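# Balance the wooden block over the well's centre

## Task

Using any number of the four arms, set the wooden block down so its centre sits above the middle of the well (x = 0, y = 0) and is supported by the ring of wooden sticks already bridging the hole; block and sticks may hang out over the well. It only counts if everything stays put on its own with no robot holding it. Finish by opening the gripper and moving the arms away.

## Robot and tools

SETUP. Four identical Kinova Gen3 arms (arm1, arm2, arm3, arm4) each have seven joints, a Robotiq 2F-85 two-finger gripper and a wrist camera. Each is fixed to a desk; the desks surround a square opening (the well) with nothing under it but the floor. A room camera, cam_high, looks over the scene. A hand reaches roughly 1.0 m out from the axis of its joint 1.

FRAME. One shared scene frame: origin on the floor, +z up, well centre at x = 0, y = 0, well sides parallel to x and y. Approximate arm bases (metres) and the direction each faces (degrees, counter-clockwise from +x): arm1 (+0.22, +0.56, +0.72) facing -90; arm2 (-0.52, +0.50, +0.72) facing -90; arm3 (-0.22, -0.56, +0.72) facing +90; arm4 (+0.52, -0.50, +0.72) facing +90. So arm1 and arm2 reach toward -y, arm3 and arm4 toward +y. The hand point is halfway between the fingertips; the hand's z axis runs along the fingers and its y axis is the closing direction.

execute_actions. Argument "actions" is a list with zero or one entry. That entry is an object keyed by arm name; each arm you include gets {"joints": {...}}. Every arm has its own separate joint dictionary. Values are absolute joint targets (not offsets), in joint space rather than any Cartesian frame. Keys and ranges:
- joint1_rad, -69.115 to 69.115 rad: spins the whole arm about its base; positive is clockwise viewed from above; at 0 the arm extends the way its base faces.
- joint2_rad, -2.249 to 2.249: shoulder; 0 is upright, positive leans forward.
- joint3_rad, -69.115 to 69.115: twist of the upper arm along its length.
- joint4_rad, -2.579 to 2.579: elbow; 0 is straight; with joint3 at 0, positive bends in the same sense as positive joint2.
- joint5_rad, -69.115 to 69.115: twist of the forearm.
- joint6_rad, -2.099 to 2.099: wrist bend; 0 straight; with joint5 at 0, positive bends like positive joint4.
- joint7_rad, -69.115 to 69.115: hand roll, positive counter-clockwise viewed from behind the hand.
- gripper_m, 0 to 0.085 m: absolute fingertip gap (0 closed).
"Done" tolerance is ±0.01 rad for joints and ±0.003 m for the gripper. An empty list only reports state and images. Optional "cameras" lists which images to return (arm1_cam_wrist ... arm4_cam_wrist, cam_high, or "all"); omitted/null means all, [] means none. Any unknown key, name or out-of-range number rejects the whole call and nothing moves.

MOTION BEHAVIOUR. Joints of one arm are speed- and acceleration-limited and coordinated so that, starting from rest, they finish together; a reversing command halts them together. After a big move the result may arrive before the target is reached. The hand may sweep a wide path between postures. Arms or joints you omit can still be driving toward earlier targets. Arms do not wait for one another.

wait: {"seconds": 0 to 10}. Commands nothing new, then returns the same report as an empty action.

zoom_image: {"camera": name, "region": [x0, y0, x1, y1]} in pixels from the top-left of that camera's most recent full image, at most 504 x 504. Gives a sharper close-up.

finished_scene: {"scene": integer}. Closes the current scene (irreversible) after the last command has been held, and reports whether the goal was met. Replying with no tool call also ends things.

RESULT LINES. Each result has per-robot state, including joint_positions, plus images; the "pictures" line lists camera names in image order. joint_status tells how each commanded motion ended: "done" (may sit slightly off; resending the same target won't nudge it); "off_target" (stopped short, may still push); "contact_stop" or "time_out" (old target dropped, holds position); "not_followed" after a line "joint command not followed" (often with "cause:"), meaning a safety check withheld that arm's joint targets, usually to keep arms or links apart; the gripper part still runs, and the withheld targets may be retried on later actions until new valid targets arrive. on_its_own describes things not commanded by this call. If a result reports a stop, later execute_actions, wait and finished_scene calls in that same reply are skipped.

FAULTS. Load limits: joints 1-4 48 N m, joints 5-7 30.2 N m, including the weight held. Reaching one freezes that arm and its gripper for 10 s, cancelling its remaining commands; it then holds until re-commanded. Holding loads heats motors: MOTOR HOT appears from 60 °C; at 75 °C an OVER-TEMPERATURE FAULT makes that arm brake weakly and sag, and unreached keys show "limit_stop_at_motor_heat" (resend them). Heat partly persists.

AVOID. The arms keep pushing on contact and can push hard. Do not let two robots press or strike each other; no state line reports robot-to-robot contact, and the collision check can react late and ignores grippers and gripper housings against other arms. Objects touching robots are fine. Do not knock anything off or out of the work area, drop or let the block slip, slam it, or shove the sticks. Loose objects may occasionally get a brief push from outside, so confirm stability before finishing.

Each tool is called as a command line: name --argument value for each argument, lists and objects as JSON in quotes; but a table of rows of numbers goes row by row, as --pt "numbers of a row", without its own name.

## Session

execute_actions --actions '[]'

Scene clock: 0.00 s.
arm1.joint_positions: joint1_rad=-0.351 joint2_rad=-0.343 joint3_rad=-0.090 joint4_rad=+1.459 joint5_rad=-0.026 joint6_rad=+1.938 joint7_rad=+1.286 gripper_m=+0.085
arm1.joint_status: not commanded
arm1.hand: x=+0.2790 y=+0.3977 z=+1.3212 quat_wxyz=(-0.034, -0.643, -0.765, +0.015) (m; scene frame)
arm2.joint_positions: joint1_rad=+0.360 joint2_rad=-0.414 joint3_rad=-0.039 joint4_rad=+1.606 joint5_rad=-0.081 joint6_rad=+2.025 joint7_rad=+1.305 gripper_m=+0.085
arm2.joint_status: not commanded
arm2.hand: x=-0.5488 y=+0.4076 z=+1.2941 quat_wxyz=(+0.002, -0.861, -0.507, -0.048) (m; scene frame)
arm3.joint_positions: joint1_rad=+0.030 joint2_rad=-0.419 joint3_rad=-0.123 joint4_rad=+1.586 joint5_rad=-0.032 joint6_rad=+2.071 joint7_rad=+1.534 gripper_m=+0.085
arm3.joint_status: not commanded
arm3.hand: x=-0.2155 y=-0.4779 z=+1.3034 quat_wxyz=(+0.022, +0.715, -0.697, +0.040) (m; scene frame)
arm4.joint_positions: joint1_rad=+0.141 joint2_rad=-0.485 joint3_rad=-0.126 joint4_rad=+1.588 joint5_rad=-0.056 joint6_rad=+1.962 joint7_rad=+1.901 gripper_m=+0.085
arm4.joint_status: not commanded
arm4.hand: x=+0.5214 y=-0.3907 z=+1.2553 quat_wxyz=(-0.030, +0.811, -0.584, -0.018) (m; scene frame)
pictures: arm1_cam_wrist, arm2_cam_wrist, arm3_cam_wrist, arm4_cam_wrist, cam_high
Images, in order (width x height): arm1_cam_wrist 504x504, arm2_cam_wrist 504x504, arm3_cam_wrist 504x504, arm4_cam_wrist 504x504, cam_high 504x504.

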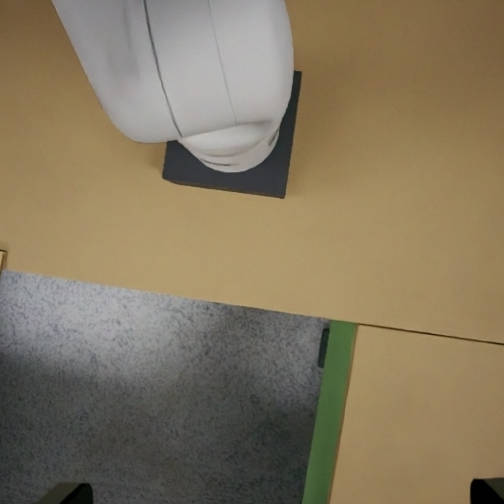

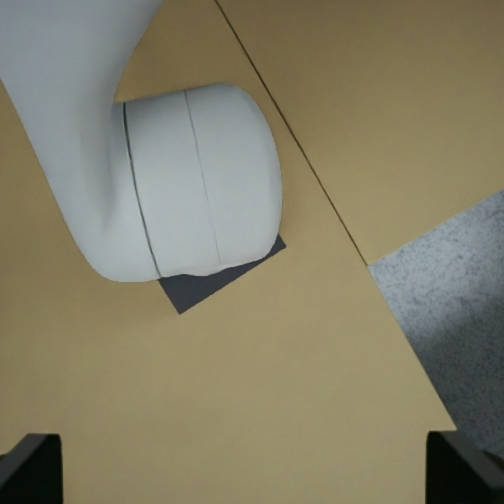

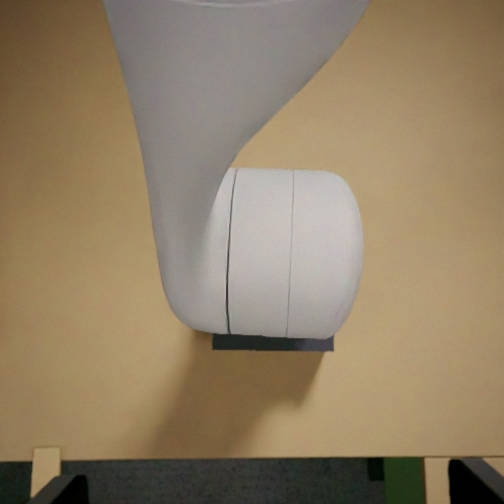

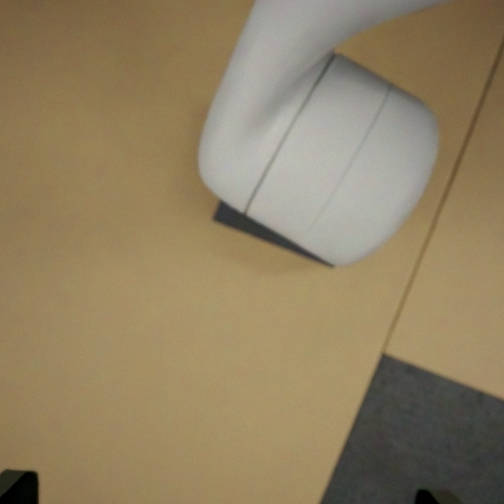

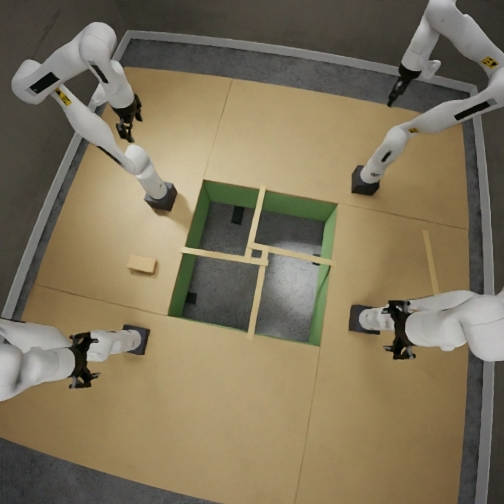

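zoom_image --camera "cam_high" --region '[90, 160, 390, 370]'

Region (90, 160, 390, 370) of cam_high's 504x504 image, scaled by 1.680, with more detail than that image has; it fills the top 353 rows of this view, and the rest is white.

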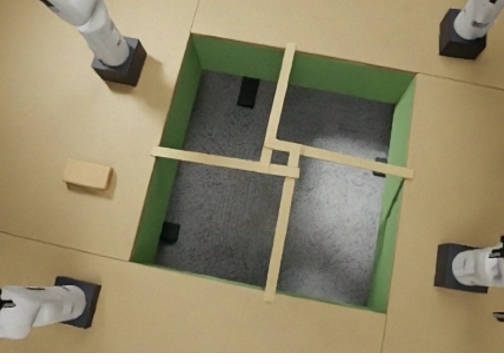

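execute_actions --actions '[{"arm3":{"joints":{"joint1_rad":1.52,"joint2_rad":0.5,"joint3_rad":0,"joint4_rad":2.05,"joint5_rad":0,"joint6_rad":0.59,"joint7_rad":-0.02}}}]' --cameras '["arm3_cam_wrist","cam_high"]'

Scene clock: 3.83 s.
arm1.joint_positions: joint1_rad=-0.351 joint2_rad=-0.343 joint3_rad=-0.090 joint4_rad=+1.459 joint5_rad=-0.026 joint6_rad=+1.938 joint7_rad=+1.286 gripper_m=+0.085
arm1.joint_status: not commanded
arm1.hand: x=+0.2790 y=+0.3977 z=+1.3212 quat_wxyz=(-0.034, -0.643, -0.765, +0.015) (m; scene frame)
arm2.joint_positions: joint1_rad=+0.360 joint2_rad=-0.414 joint3_rad=-0.039 joint4_rad=+1.606 joint5_rad=-0.081 joint6_rad=+2.025 joint7_rad=+1.305 gripper_m=+0.085
arm2.joint_status: not commanded
arm2.hand: x=-0.5488 y=+0.4076 z=+1.2941 quat_wxyz=(+0.002, -0.861, -0.507, -0.048) (m; scene frame)
arm3.joint_positions: joint1_rad=+1.520 joint2_rad=+0.500 joint3_rad=+0.000 joint4_rad=+2.050 joint5_rad=+0.000 joint6_rad=+0.590 joint7_rad=-0.020 gripper_m=+0.085
arm3.joint_status: all done
arm3.hand: x=+0.1610 y=-0.5784 z=+0.9015 quat_wxyz=(+0.003, -0.707, -0.707, -0.004) (m; scene frame)
arm4.joint_positions: joint1_rad=+0.141 joint2_rad=-0.485 joint3_rad=-0.126 joint4_rad=+1.588 joint5_rad=-0.056 joint6_rad=+1.962 joint7_rad=+1.901 gripper_m=+0.085
arm4.joint_status: not commanded
arm4.hand: x=+0.5214 y=-0.3907 z=+1.2553 quat_wxyz=(-0.030, +0.811, -0.584, -0.018) (m; scene frame)
pictures: arm3_cam_wrist, cam_high
Images, in order (width x height): arm3_cam_wrist 504x504, cam_high 504x504.

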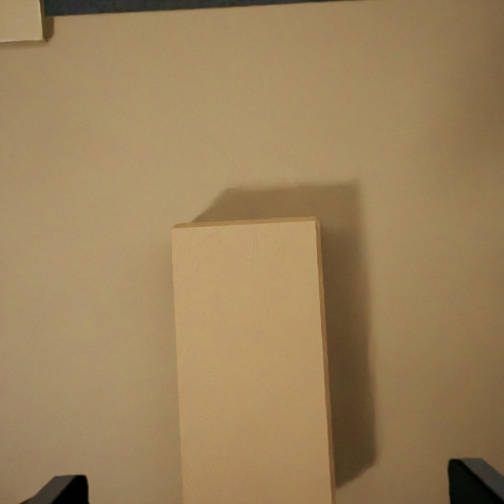

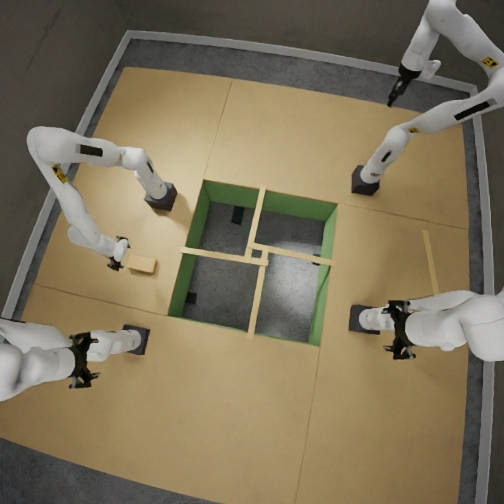

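execute_actions --actions '[{"arm3":{"joints":{"joint1_rad":1.507,"joint2_rad":0.75,"joint4_rad":2.091,"joint6_rad":0.301,"joint7_rad":0.0}}}]' --cameras '["arm3_cam_wrist"]'

execute_actions --actions '[{"arm3":{"joints":{"joint2_rad":0.896,"joint4_rad":2.081,"joint6_rad":0.165}}}]' --cameras '["arm3_cam_wrist","cam_high"]'

Scene clock: 6.60 s.
arm1.joint_positions: joint1_rad=-0.351 joint2_rad=-0.343 joint3_rad=-0.090 joint4_rad=+1.459 joint5_rad=-0.026 joint6_rad=+1.938 joint7_rad=+1.286 gripper_m=+0.085
arm1.joint_status: not commanded
arm1.hand: x=+0.2790 y=+0.3977 z=+1.3212 quat_wxyz=(-0.034, -0.643, -0.765, +0.015) (m; scene frame)
arm2.joint_positions: joint1_rad=+0.360 joint2_rad=-0.414 joint3_rad=-0.039 joint4_rad=+1.606 joint5_rad=-0.081 joint6_rad=+2.025 joint7_rad=+1.305 gripper_m=+0.085
arm2.joint_status: not commanded
arm2.hand: x=-0.5488 y=+0.4076 z=+1.2941 quat_wxyz=(+0.002, -0.861, -0.507, -0.048) (m; scene frame)
arm3.joint_positions: joint1_rad=+1.507 joint2_rad=+0.750 joint3_rad=+0.000 joint4_rad=+2.091 joint5_rad=+0.000 joint6_rad=+0.301 joint7_rad=+0.000 gripper_m=+0.085
arm3.joint_status: all done
arm3.hand: x=+0.1634 y=-0.5724 z=+0.8009 quat_wxyz=(+0.004, -0.696, -0.718, -0.004) (m; scene frame)
arm4.joint_positions: joint1_rad=+0.141 joint2_rad=-0.485 joint3_rad=-0.126 joint4_rad=+1.588 joint5_rad=-0.056 joint6_rad=+1.962 joint7_rad=+1.901 gripper_m=+0.085
arm4.joint_status: not commanded
arm4.hand: x=+0.5214 y=-0.3907 z=+1.2553 quat_wxyz=(-0.030, +0.811, -0.584, -0.018) (m; scene frame)
pictures: arm3_cam_wrist
Images, in order (width x height): arm3_cam_wrist 504x504.

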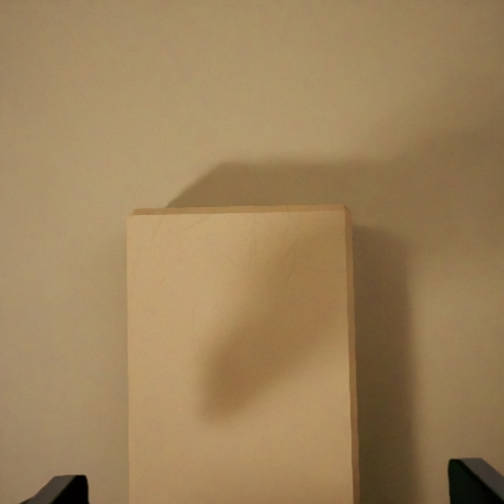

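Scene clock: 7.70 s.
arm1.joint_positions: joint1_rad=-0.351 joint2_rad=-0.343 joint3_rad=-0.090 joint4_rad=+1.459 joint5_rad=-0.026 joint6_rad=+1.938 joint7_rad=+1.286 gripper_m=+0.085
arm1.joint_status: not commanded
arm1.hand: x=+0.2790 y=+0.3977 z=+1.3212 quat_wxyz=(-0.034, -0.643, -0.765, +0.015) (m; scene frame)
arm2.joint_positions: joint1_rad=+0.360 joint2_rad=-0.414 joint3_rad=-0.039 joint4_rad=+1.606 joint5_rad=-0.081 joint6_rad=+2.025 joint7_rad=+1.305 gripper_m=+0.085
arm2.joint_status: not commanded
arm2.hand: x=-0.5488 y=+0.4076 z=+1.2941 quat_wxyz=(+0.002, -0.861, -0.507, -0.048) (m; scene frame)
arm3.joint_positions: joint1_rad=+1.507 joint2_rad=+0.896 joint3_rad=+0.000 joint4_rad=+2.081 joint5_rad=+0.000 joint6_rad=+0.165 joint7_rad=+0.000 gripper_m=+0.085
arm3.joint_status: all done
arm3.hand: x=+0.1636 y=-0.5718 z=+0.7460 quat_wxyz=(+0.004, -0.696, -0.718, -0.004) (m; scene frame)
arm4.joint_positions: joint1_rad=+0.141 joint2_rad=-0.485 joint3_rad=-0.126 joint4_rad=+1.588 joint5_rad=-0.056 joint6_rad=+1.962 joint7_rad=+1.901 gripper_m=+0.085
arm4.joint_status: not commanded
arm4.hand: x=+0.5214 y=-0.3907 z=+1.2553 quat_wxyz=(-0.030, +0.811, -0.584, -0.018) (m; scene frame)
pictures: arm3_cam_wrist, cam_high
Images, in order (width x height): arm3_cam_wrist 504x504, cam_high 504x504.

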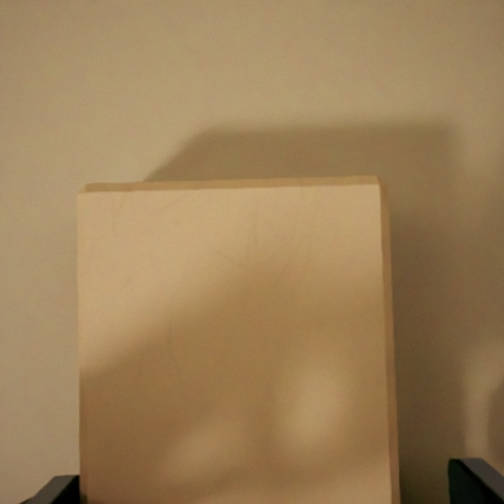

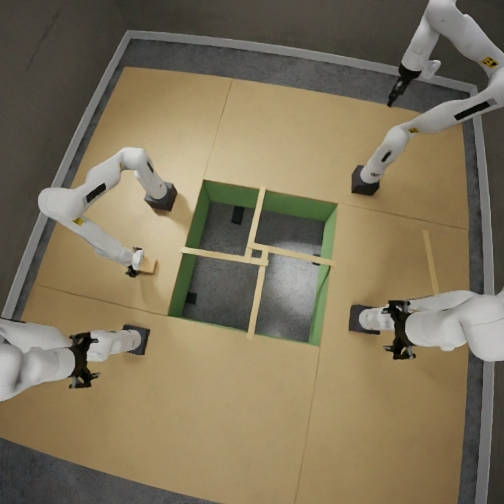

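execute_actions --actions '[{"arm3":{"joints":{"gripper_m":0.04}}}]' --cameras '["arm3_cam_wrist"]'

execute_actions --actions '[{"arm3":{"joints":{"joint2_rad":0.5,"joint4_rad":2.05,"joint6_rad":0.59}}}]' --cameras '["arm3_cam_wrist"]'

Scene clock: 8.80 s.
arm1.joint_positions: joint1_rad=-0.351 joint2_rad=-0.343 joint3_rad=-0.090 joint4_rad=+1.459 joint5_rad=-0.026 joint6_rad=+1.938 joint7_rad=+1.286 gripper_m=+0.085
arm1.joint_status: not commanded
arm1.hand: x=+0.2790 y=+0.3977 z=+1.3212 quat_wxyz=(-0.034, -0.643, -0.765, +0.015) (m; scene frame)
arm2.joint_positions: joint1_rad=+0.360 joint2_rad=-0.414 joint3_rad=-0.039 joint4_rad=+1.606 joint5_rad=-0.081 joint6_rad=+2.025 joint7_rad=+1.305 gripper_m=+0.085
arm2.joint_status: not commanded
arm2.hand: x=-0.5488 y=+0.4076 z=+1.2941 quat_wxyz=(+0.002, -0.861, -0.507, -0.048) (m; scene frame)
arm3.joint_positions: joint1_rad=+1.507 joint2_rad=+0.894 joint3_rad=+0.000 joint4_rad=+2.082 joint5_rad=+0.000 joint6_rad=+0.167 joint7_rad=+0.000 gripper_m=+0.067
arm3.joint_status: gripper_m off_target (ended at +0.067, target +0.040)
arm3.hand: x=+0.1632 y=-0.5719 z=+0.7468 quat_wxyz=(+0.004, -0.696, -0.718, -0.004) (m; scene frame)
arm4.joint_positions: joint1_rad=+0.141 joint2_rad=-0.485 joint3_rad=-0.126 joint4_rad=+1.588 joint5_rad=-0.056 joint6_rad=+1.962 joint7_rad=+1.901 gripper_m=+0.085
arm4.joint_status: not commanded
arm4.hand: x=+0.5214 y=-0.3907 z=+1.2553 quat_wxyz=(-0.030, +0.811, -0.584, -0.018) (m; scene frame)
pictures: arm3_cam_wrist
Images, in order (width x height): arm3_cam_wrist 504x504.

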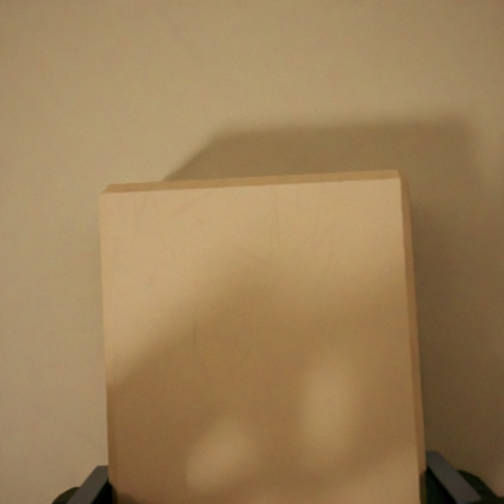

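Scene clock: 10.40 s.
arm1.joint_positions: joint1_rad=-0.351 joint2_rad=-0.343 joint3_rad=-0.090 joint4_rad=+1.459 joint5_rad=-0.026 joint6_rad=+1.938 joint7_rad=+1.286 gripper_m=+0.085
arm1.joint_status: not commanded
arm1.hand: x=+0.2790 y=+0.3977 z=+1.3212 quat_wxyz=(-0.034, -0.643, -0.765, +0.015) (m; scene frame)
arm2.joint_positions: joint1_rad=+0.360 joint2_rad=-0.414 joint3_rad=-0.039 joint4_rad=+1.606 joint5_rad=-0.081 joint6_rad=+2.025 joint7_rad=+1.305 gripper_m=+0.085
arm2.joint_status: not commanded
arm2.hand: x=-0.5488 y=+0.4076 z=+1.2941 quat_wxyz=(+0.002, -0.861, -0.507, -0.048) (m; scene frame)
arm3.joint_positions: joint1_rad=+1.507 joint2_rad=+0.501 joint3_rad=+0.000 joint4_rad=+2.050 joint5_rad=+0.000 joint6_rad=+0.590 joint7_rad=+0.000 gripper_m=+0.067
arm3.joint_status: all done
arm3.hand: x=+0.1606 y=-0.5736 z=+0.9009 quat_wxyz=(+0.004, -0.696, -0.718, -0.004) (m; scene frame)
arm4.joint_positions: joint1_rad=+0.141 joint2_rad=-0.485 joint3_rad=-0.126 joint4_rad=+1.588 joint5_rad=-0.056 joint6_rad=+1.962 joint7_rad=+1.901 gripper_m=+0.085
arm4.joint_status: not commanded
arm4.hand: x=+0.5214 y=-0.3907 z=+1.2553 quat_wxyz=(-0.030, +0.811, -0.584, -0.018) (m; scene frame)
pictures: arm3_cam_wrist
Images, in order (width x height): arm3_cam_wrist 504x504.

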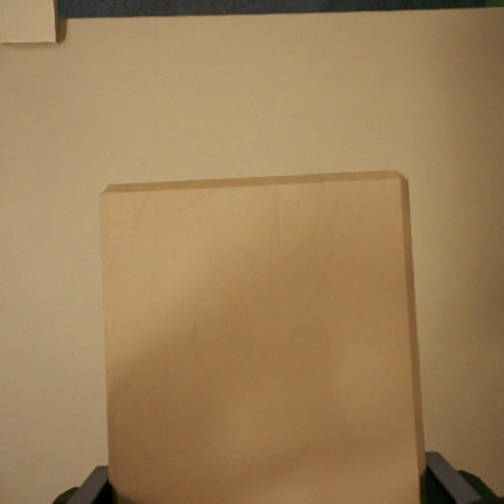

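execute_actions --actions '[{"arm3":{"joints":{"joint1_rad":0.295,"joint2_rad":0.9,"joint4_rad":1.16,"joint6_rad":1.08,"joint7_rad":1.898}}}]' --cameras '["arm3_cam_wrist","cam_high"]'

zoom_image --camera "cam_high" --region '[160, 170, 350, 360]'

Scene clock: 13.47 s.
arm1.joint_positions: joint1_rad=-0.351 joint2_rad=-0.343 joint3_rad=-0.090 joint4_rad=+1.459 joint5_rad=-0.026 joint6_rad=+1.938 joint7_rad=+1.286 gripper_m=+0.085
arm1.joint_status: not commanded
arm1.hand: x=+0.2790 y=+0.3977 z=+1.3212 quat_wxyz=(-0.034, -0.643, -0.765, +0.015) (m; scene frame)
arm2.joint_positions: joint1_rad=+0.360 joint2_rad=-0.414 joint3_rad=-0.039 joint4_rad=+1.606 joint5_rad=-0.081 joint6_rad=+2.025 joint7_rad=+1.305 gripper_m=+0.085
arm2.joint_status: not commanded
arm2.hand: x=-0.5488 y=+0.4076 z=+1.2941 quat_wxyz=(+0.002, -0.861, -0.507, -0.048) (m; scene frame)
arm3.joint_positions: joint1_rad=+0.295 joint2_rad=+0.902 joint3_rad=+0.000 joint4_rad=+1.161 joint5_rad=+0.000 joint6_rad=+1.080 joint7_rad=+1.898 gripper_m=+0.067
arm3.joint_status: all done
arm3.hand: x=+0.0013 y=+0.0059 z=+0.9120 quat_wxyz=(-0.003, +0.707, -0.707, -0.004) (m; scene frame)
arm4.joint_positions: joint1_rad=+0.141 joint2_rad=-0.485 joint3_rad=-0.126 joint4_rad=+1.588 joint5_rad=-0.056 joint6_rad=+1.962 joint7_rad=+1.901 gripper_m=+0.085
arm4.joint_status: not commanded
arm4.hand: x=+0.5214 y=-0.3907 z=+1.2553 quat_wxyz=(-0.030, +0.811, -0.584, -0.018) (m; scene frame)
pictures: arm3_cam_wrist, cam_high
Images, in order (width x height): arm3_cam_wrist 504x504, cam_high 504x504.

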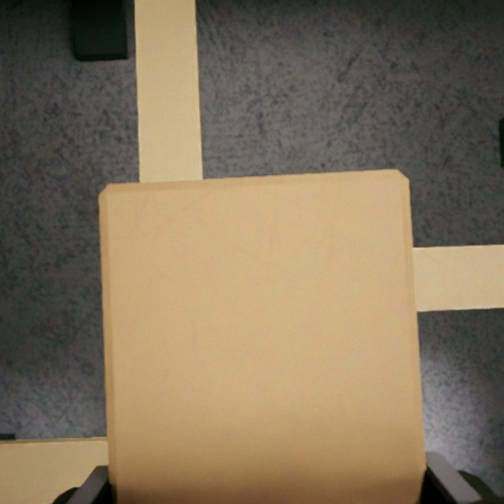

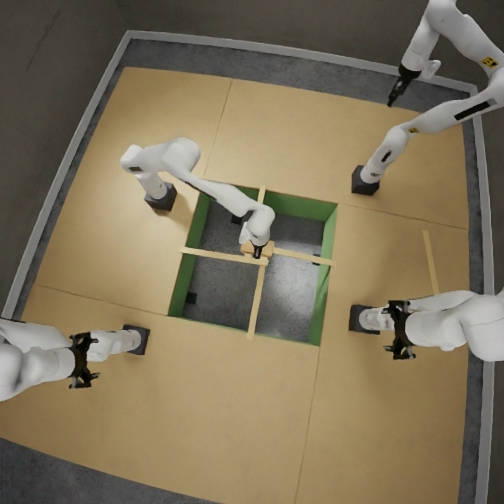

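Region (160, 170, 350, 360) of cam_high's 504x504 image, scaled by 2.653, with more detail than that image has.

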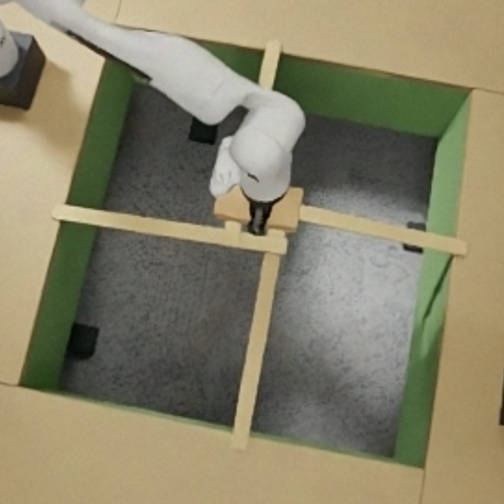

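execute_actions --actions '[{"arm3":{"joints":{"joint2_rad":1.035,"joint4_rad":1.21,"joint6_rad":0.897}}}]' --cameras '["arm3_cam_wrist"]'

execute_actions --actions '[{"arm3":{"joints":{"joint2_rad":1.055,"joint6_rad":0.877}}}]' --cameras '["arm3_cam_wrist","cam_high"]'

Scene clock: 14.93 s.
arm1.joint_positions: joint1_rad=-0.351 joint2_rad=-0.343 joint3_rad=-0.090 joint4_rad=+1.459 joint5_rad=-0.026 joint6_rad=+1.938 joint7_rad=+1.286 gripper_m=+0.085
arm1.joint_status: not commanded
arm1.hand: x=+0.2790 y=+0.3977 z=+1.3212 quat_wxyz=(-0.034, -0.643, -0.765, +0.015) (m; scene frame)
arm2.joint_positions: joint1_rad=+0.360 joint2_rad=-0.414 joint3_rad=-0.039 joint4_rad=+1.606 joint5_rad=-0.081 joint6_rad=+2.025 joint7_rad=+1.305 gripper_m=+0.085
arm2.joint_status: not commanded
arm2.hand: x=-0.5488 y=+0.4076 z=+1.2941 quat_wxyz=(+0.002, -0.861, -0.507, -0.048) (m; scene frame)
arm3.joint_positions: joint1_rad=+0.295 joint2_rad=+1.037 joint3_rad=+0.000 joint4_rad=+1.211 joint5_rad=+0.000 joint6_rad=+0.897 joint7_rad=+1.898 gripper_m=+0.067
arm3.joint_status: all done
arm3.hand: x=+0.0011 y=+0.0065 z=+0.8168 quat_wxyz=(-0.003, +0.707, -0.707, -0.003) (m; scene frame)
arm4.joint_positions: joint1_rad=+0.141 joint2_rad=-0.485 joint3_rad=-0.126 joint4_rad=+1.588 joint5_rad=-0.056 joint6_rad=+1.962 joint7_rad=+1.901 gripper_m=+0.085
arm4.joint_status: not commanded
arm4.hand: x=+0.5214 y=-0.3907 z=+1.2553 quat_wxyz=(-0.030, +0.811, -0.584, -0.018) (m; scene frame)
pictures: arm3_cam_wrist
Images, in order (width x height): arm3_cam_wrist 504x504.

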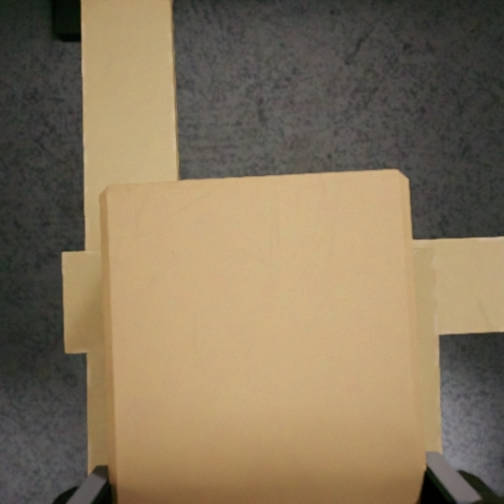

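Scene clock: 15.53 s.
arm1.joint_positions: joint1_rad=-0.351 joint2_rad=-0.343 joint3_rad=-0.090 joint4_rad=+1.459 joint5_rad=-0.026 joint6_rad=+1.938 joint7_rad=+1.286 gripper_m=+0.085
arm1.joint_status: not commanded
arm1.hand: x=+0.2790 y=+0.3977 z=+1.3212 quat_wxyz=(-0.034, -0.643, -0.765, +0.015) (m; scene frame)
arm2.joint_positions: joint1_rad=+0.360 joint2_rad=-0.414 joint3_rad=-0.039 joint4_rad=+1.606 joint5_rad=-0.081 joint6_rad=+2.025 joint7_rad=+1.305 gripper_m=+0.085
arm2.joint_status: not commanded
arm2.hand: x=-0.5488 y=+0.4076 z=+1.2941 quat_wxyz=(+0.002, -0.861, -0.507, -0.048) (m; scene frame)
arm3.joint_positions: joint1_rad=+0.295 joint2_rad=+1.051 joint3_rad=+0.000 joint4_rad=+1.210 joint5_rad=+0.000 joint6_rad=+0.879 joint7_rad=+1.898 gripper_m=+0.067
arm3.joint_status: all done
arm3.hand: x=+0.0014 y=+0.0086 z=+0.8086 quat_wxyz=(-0.005, +0.707, -0.707, -0.005) (m; scene frame)
arm4.joint_positions: joint1_rad=+0.141 joint2_rad=-0.485 joint3_rad=-0.126 joint4_rad=+1.588 joint5_rad=-0.056 joint6_rad=+1.962 joint7_rad=+1.901 gripper_m=+0.085
arm4.joint_status: not commanded
arm4.hand: x=+0.5214 y=-0.3907 z=+1.2553 quat_wxyz=(-0.030, +0.811, -0.584, -0.018) (m; scene frame)
pictures: arm3_cam_wrist, cam_high
Images, in order (width x height): arm3_cam_wrist 504x504, cam_high 504x504.

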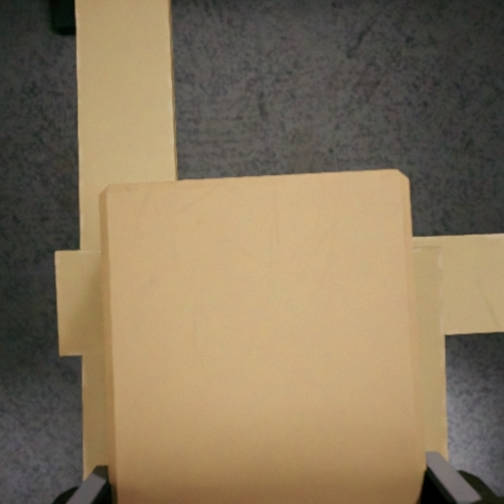

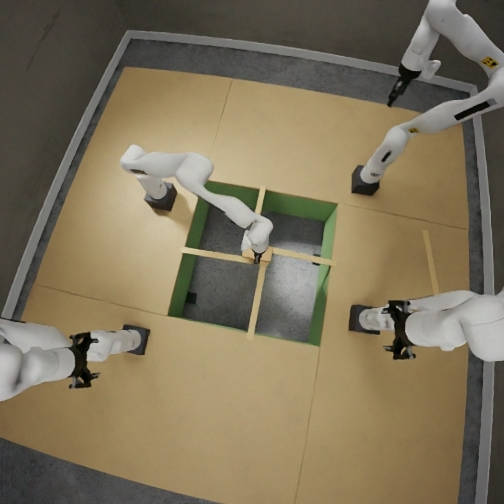

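Likely touching (fell short, tilting). Release.

execute_actions --actions '[{"arm3":{"joints":{"gripper_m":0.085}}}]' --cameras '["arm3_cam_wrist"]'

execute_actions --actions '[{"arm3":{"joints":{"joint2_rad":0.85,"joint4_rad":1.15,"joint6_rad":1.14}}}]' --cameras '["arm3_cam_wrist"]'

execute_actions --actions '[{"arm3":{"joints":{"joint2_rad":0.0,"joint4_rad":1.6,"joint6_rad":1.5}}}]' --cameras '["cam_high"]'

zoom_image --camera "cam_high" --region '[160, 170, 350, 360]'

Scene clock: 16.93 s.
arm1.joint_positions: joint1_rad=-0.351 joint2_rad=-0.343 joint3_rad=-0.090 joint4_rad=+1.459 joint5_rad=-0.026 joint6_rad=+1.938 joint7_rad=+1.286 gripper_m=+0.085
arm1.joint_status: not commanded
arm1.hand: x=+0.2790 y=+0.3977 z=+1.3212 quat_wxyz=(-0.034, -0.643, -0.765, +0.015) (m; scene frame)
arm2.joint_positions: joint1_rad=+0.360 joint2_rad=-0.414 joint3_rad=-0.039 joint4_rad=+1.606 joint5_rad=-0.081 joint6_rad=+2.025 joint7_rad=+1.305 gripper_m=+0.085
arm2.joint_status: not commanded
arm2.hand: x=-0.5488 y=+0.4076 z=+1.2941 quat_wxyz=(+0.002, -0.861, -0.507, -0.048) (m; scene frame)
arm3.joint_positions: joint1_rad=+0.295 joint2_rad=+1.055 joint3_rad=+0.000 joint4_rad=+1.210 joint5_rad=+0.000 joint6_rad=+0.877 joint7_rad=+1.898 gripper_m=+0.085
arm3.joint_status: all done
arm3.hand: x=+0.0014 y=+0.0076 z=+0.8058 quat_wxyz=(-0.004, +0.707, -0.707, -0.004) (m; scene frame)
arm4.joint_positions: joint1_rad=+0.141 joint2_rad=-0.485 joint3_rad=-0.126 joint4_rad=+1.588 joint5_rad=-0.056 joint6_rad=+1.962 joint7_rad=+1.901 gripper_m=+0.085
arm4.joint_status: not commanded
arm4.hand: x=+0.5214 y=-0.3907 z=+1.2553 quat_wxyz=(-0.030, +0.811, -0.584, -0.018) (m; scene frame)
pictures: arm3_cam_wrist
Images, in order (width x height): arm3_cam_wrist 504x504.

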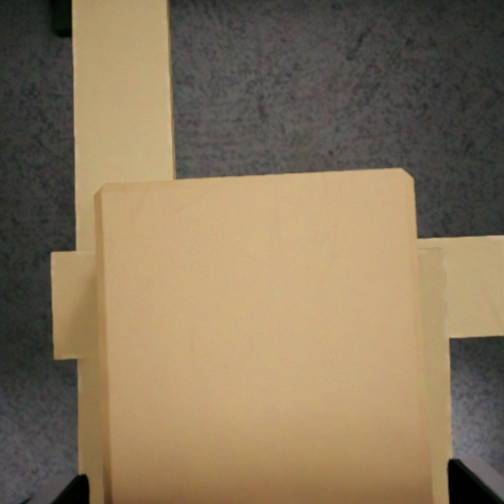

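Scene clock: 18.17 s.
arm1.joint_positions: joint1_rad=-0.351 joint2_rad=-0.343 joint3_rad=-0.090 joint4_rad=+1.459 joint5_rad=-0.026 joint6_rad=+1.938 joint7_rad=+1.286 gripper_m=+0.085
arm1.joint_status: not commanded
arm1.hand: x=+0.2790 y=+0.3977 z=+1.3212 quat_wxyz=(-0.034, -0.643, -0.765, +0.015) (m; scene frame)
arm2.joint_positions: joint1_rad=+0.360 joint2_rad=-0.414 joint3_rad=-0.039 joint4_rad=+1.606 joint5_rad=-0.081 joint6_rad=+2.025 joint7_rad=+1.305 gripper_m=+0.085
arm2.joint_status: not commanded
arm2.hand: x=-0.5488 y=+0.4076 z=+1.2941 quat_wxyz=(+0.002, -0.861, -0.507, -0.048) (m; scene frame)
arm3.joint_positions: joint1_rad=+0.295 joint2_rad=+0.850 joint3_rad=+0.000 joint4_rad=+1.150 joint5_rad=+0.000 joint6_rad=+1.140 joint7_rad=+1.898 gripper_m=+0.085
arm3.joint_status: all done
arm3.hand: x=-0.0002 y=+0.0013 z=+0.9461 quat_wxyz=(-0.004, +0.707, -0.707, -0.004) (m; scene frame)
arm4.joint_positions: joint1_rad=+0.141 joint2_rad=-0.485 joint3_rad=-0.126 joint4_rad=+1.588 joint5_rad=-0.056 joint6_rad=+1.962 joint7_rad=+1.901 gripper_m=+0.085
arm4.joint_status: not commanded
arm4.hand: x=+0.5214 y=-0.3907 z=+1.2553 quat_wxyz=(-0.030, +0.811, -0.584, -0.018) (m; scene frame)
pictures: arm3_cam_wrist
Images, in order (width x height): arm3_cam_wrist 504x504.

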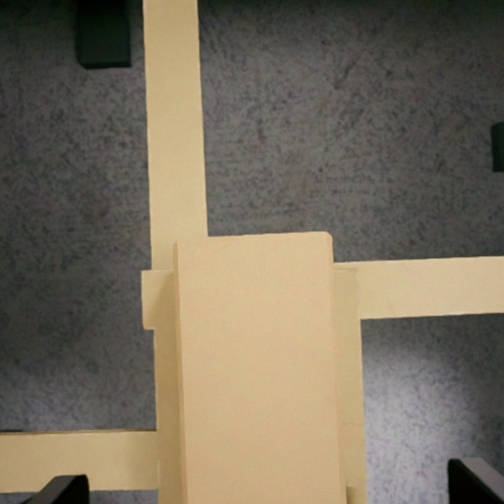

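Scene clock: 20.37 s.
arm1.joint_positions: joint1_rad=-0.351 joint2_rad=-0.343 joint3_rad=-0.090 joint4_rad=+1.459 joint5_rad=-0.026 joint6_rad=+1.938 joint7_rad=+1.286 gripper_m=+0.085
arm1.joint_status: not commanded
arm1.hand: x=+0.2790 y=+0.3977 z=+1.3212 quat_wxyz=(-0.034, -0.643, -0.765, +0.015) (m; scene frame)
arm2.joint_positions: joint1_rad=+0.360 joint2_rad=-0.414 joint3_rad=-0.039 joint4_rad=+1.606 joint5_rad=-0.081 joint6_rad=+2.025 joint7_rad=+1.305 gripper_m=+0.085
arm2.joint_status: not commanded
arm2.hand: x=-0.5488 y=+0.4076 z=+1.2941 quat_wxyz=(+0.002, -0.861, -0.507, -0.048) (m; scene frame)
arm3.joint_positions: joint1_rad=+0.295 joint2_rad=+0.000 joint3_rad=+0.000 joint4_rad=+1.600 joint5_rad=+0.000 joint6_rad=+1.500 joint7_rad=+1.898 gripper_m=+0.085
arm3.joint_status: all done
arm3.hand: x=-0.0885 y=-0.2622 z=+1.2083 quat_wxyz=(-0.022, +0.707, -0.707, -0.013) (m; scene frame)
arm4.joint_positions: joint1_rad=+0.141 joint2_rad=-0.485 joint3_rad=-0.126 joint4_rad=+1.588 joint5_rad=-0.056 joint6_rad=+1.962 joint7_rad=+1.901 gripper_m=+0.085
arm4.joint_status: not commanded
arm4.hand: x=+0.5214 y=-0.3907 z=+1.2553 quat_wxyz=(-0.030, +0.811, -0.584, -0.018) (m; scene frame)
pictures: cam_high
Images, in order (width x height): cam_high 504x504.

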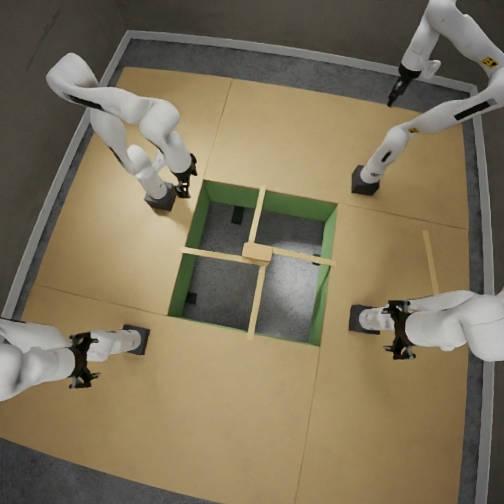

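Region (160, 170, 350, 360) of cam_high's 504x504 image, scaled by 2.653, with more detail than that image has.

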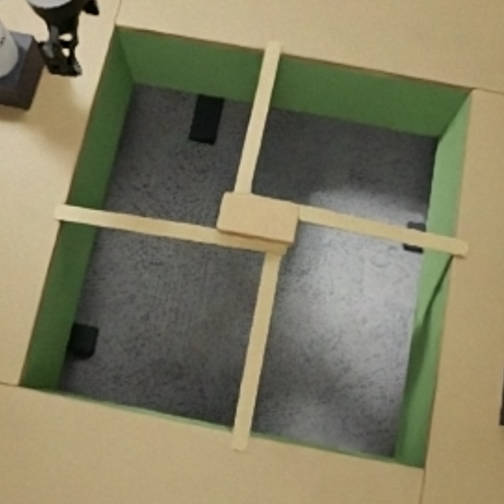

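finished_scene --scene 2

The scene is finished: the task was done.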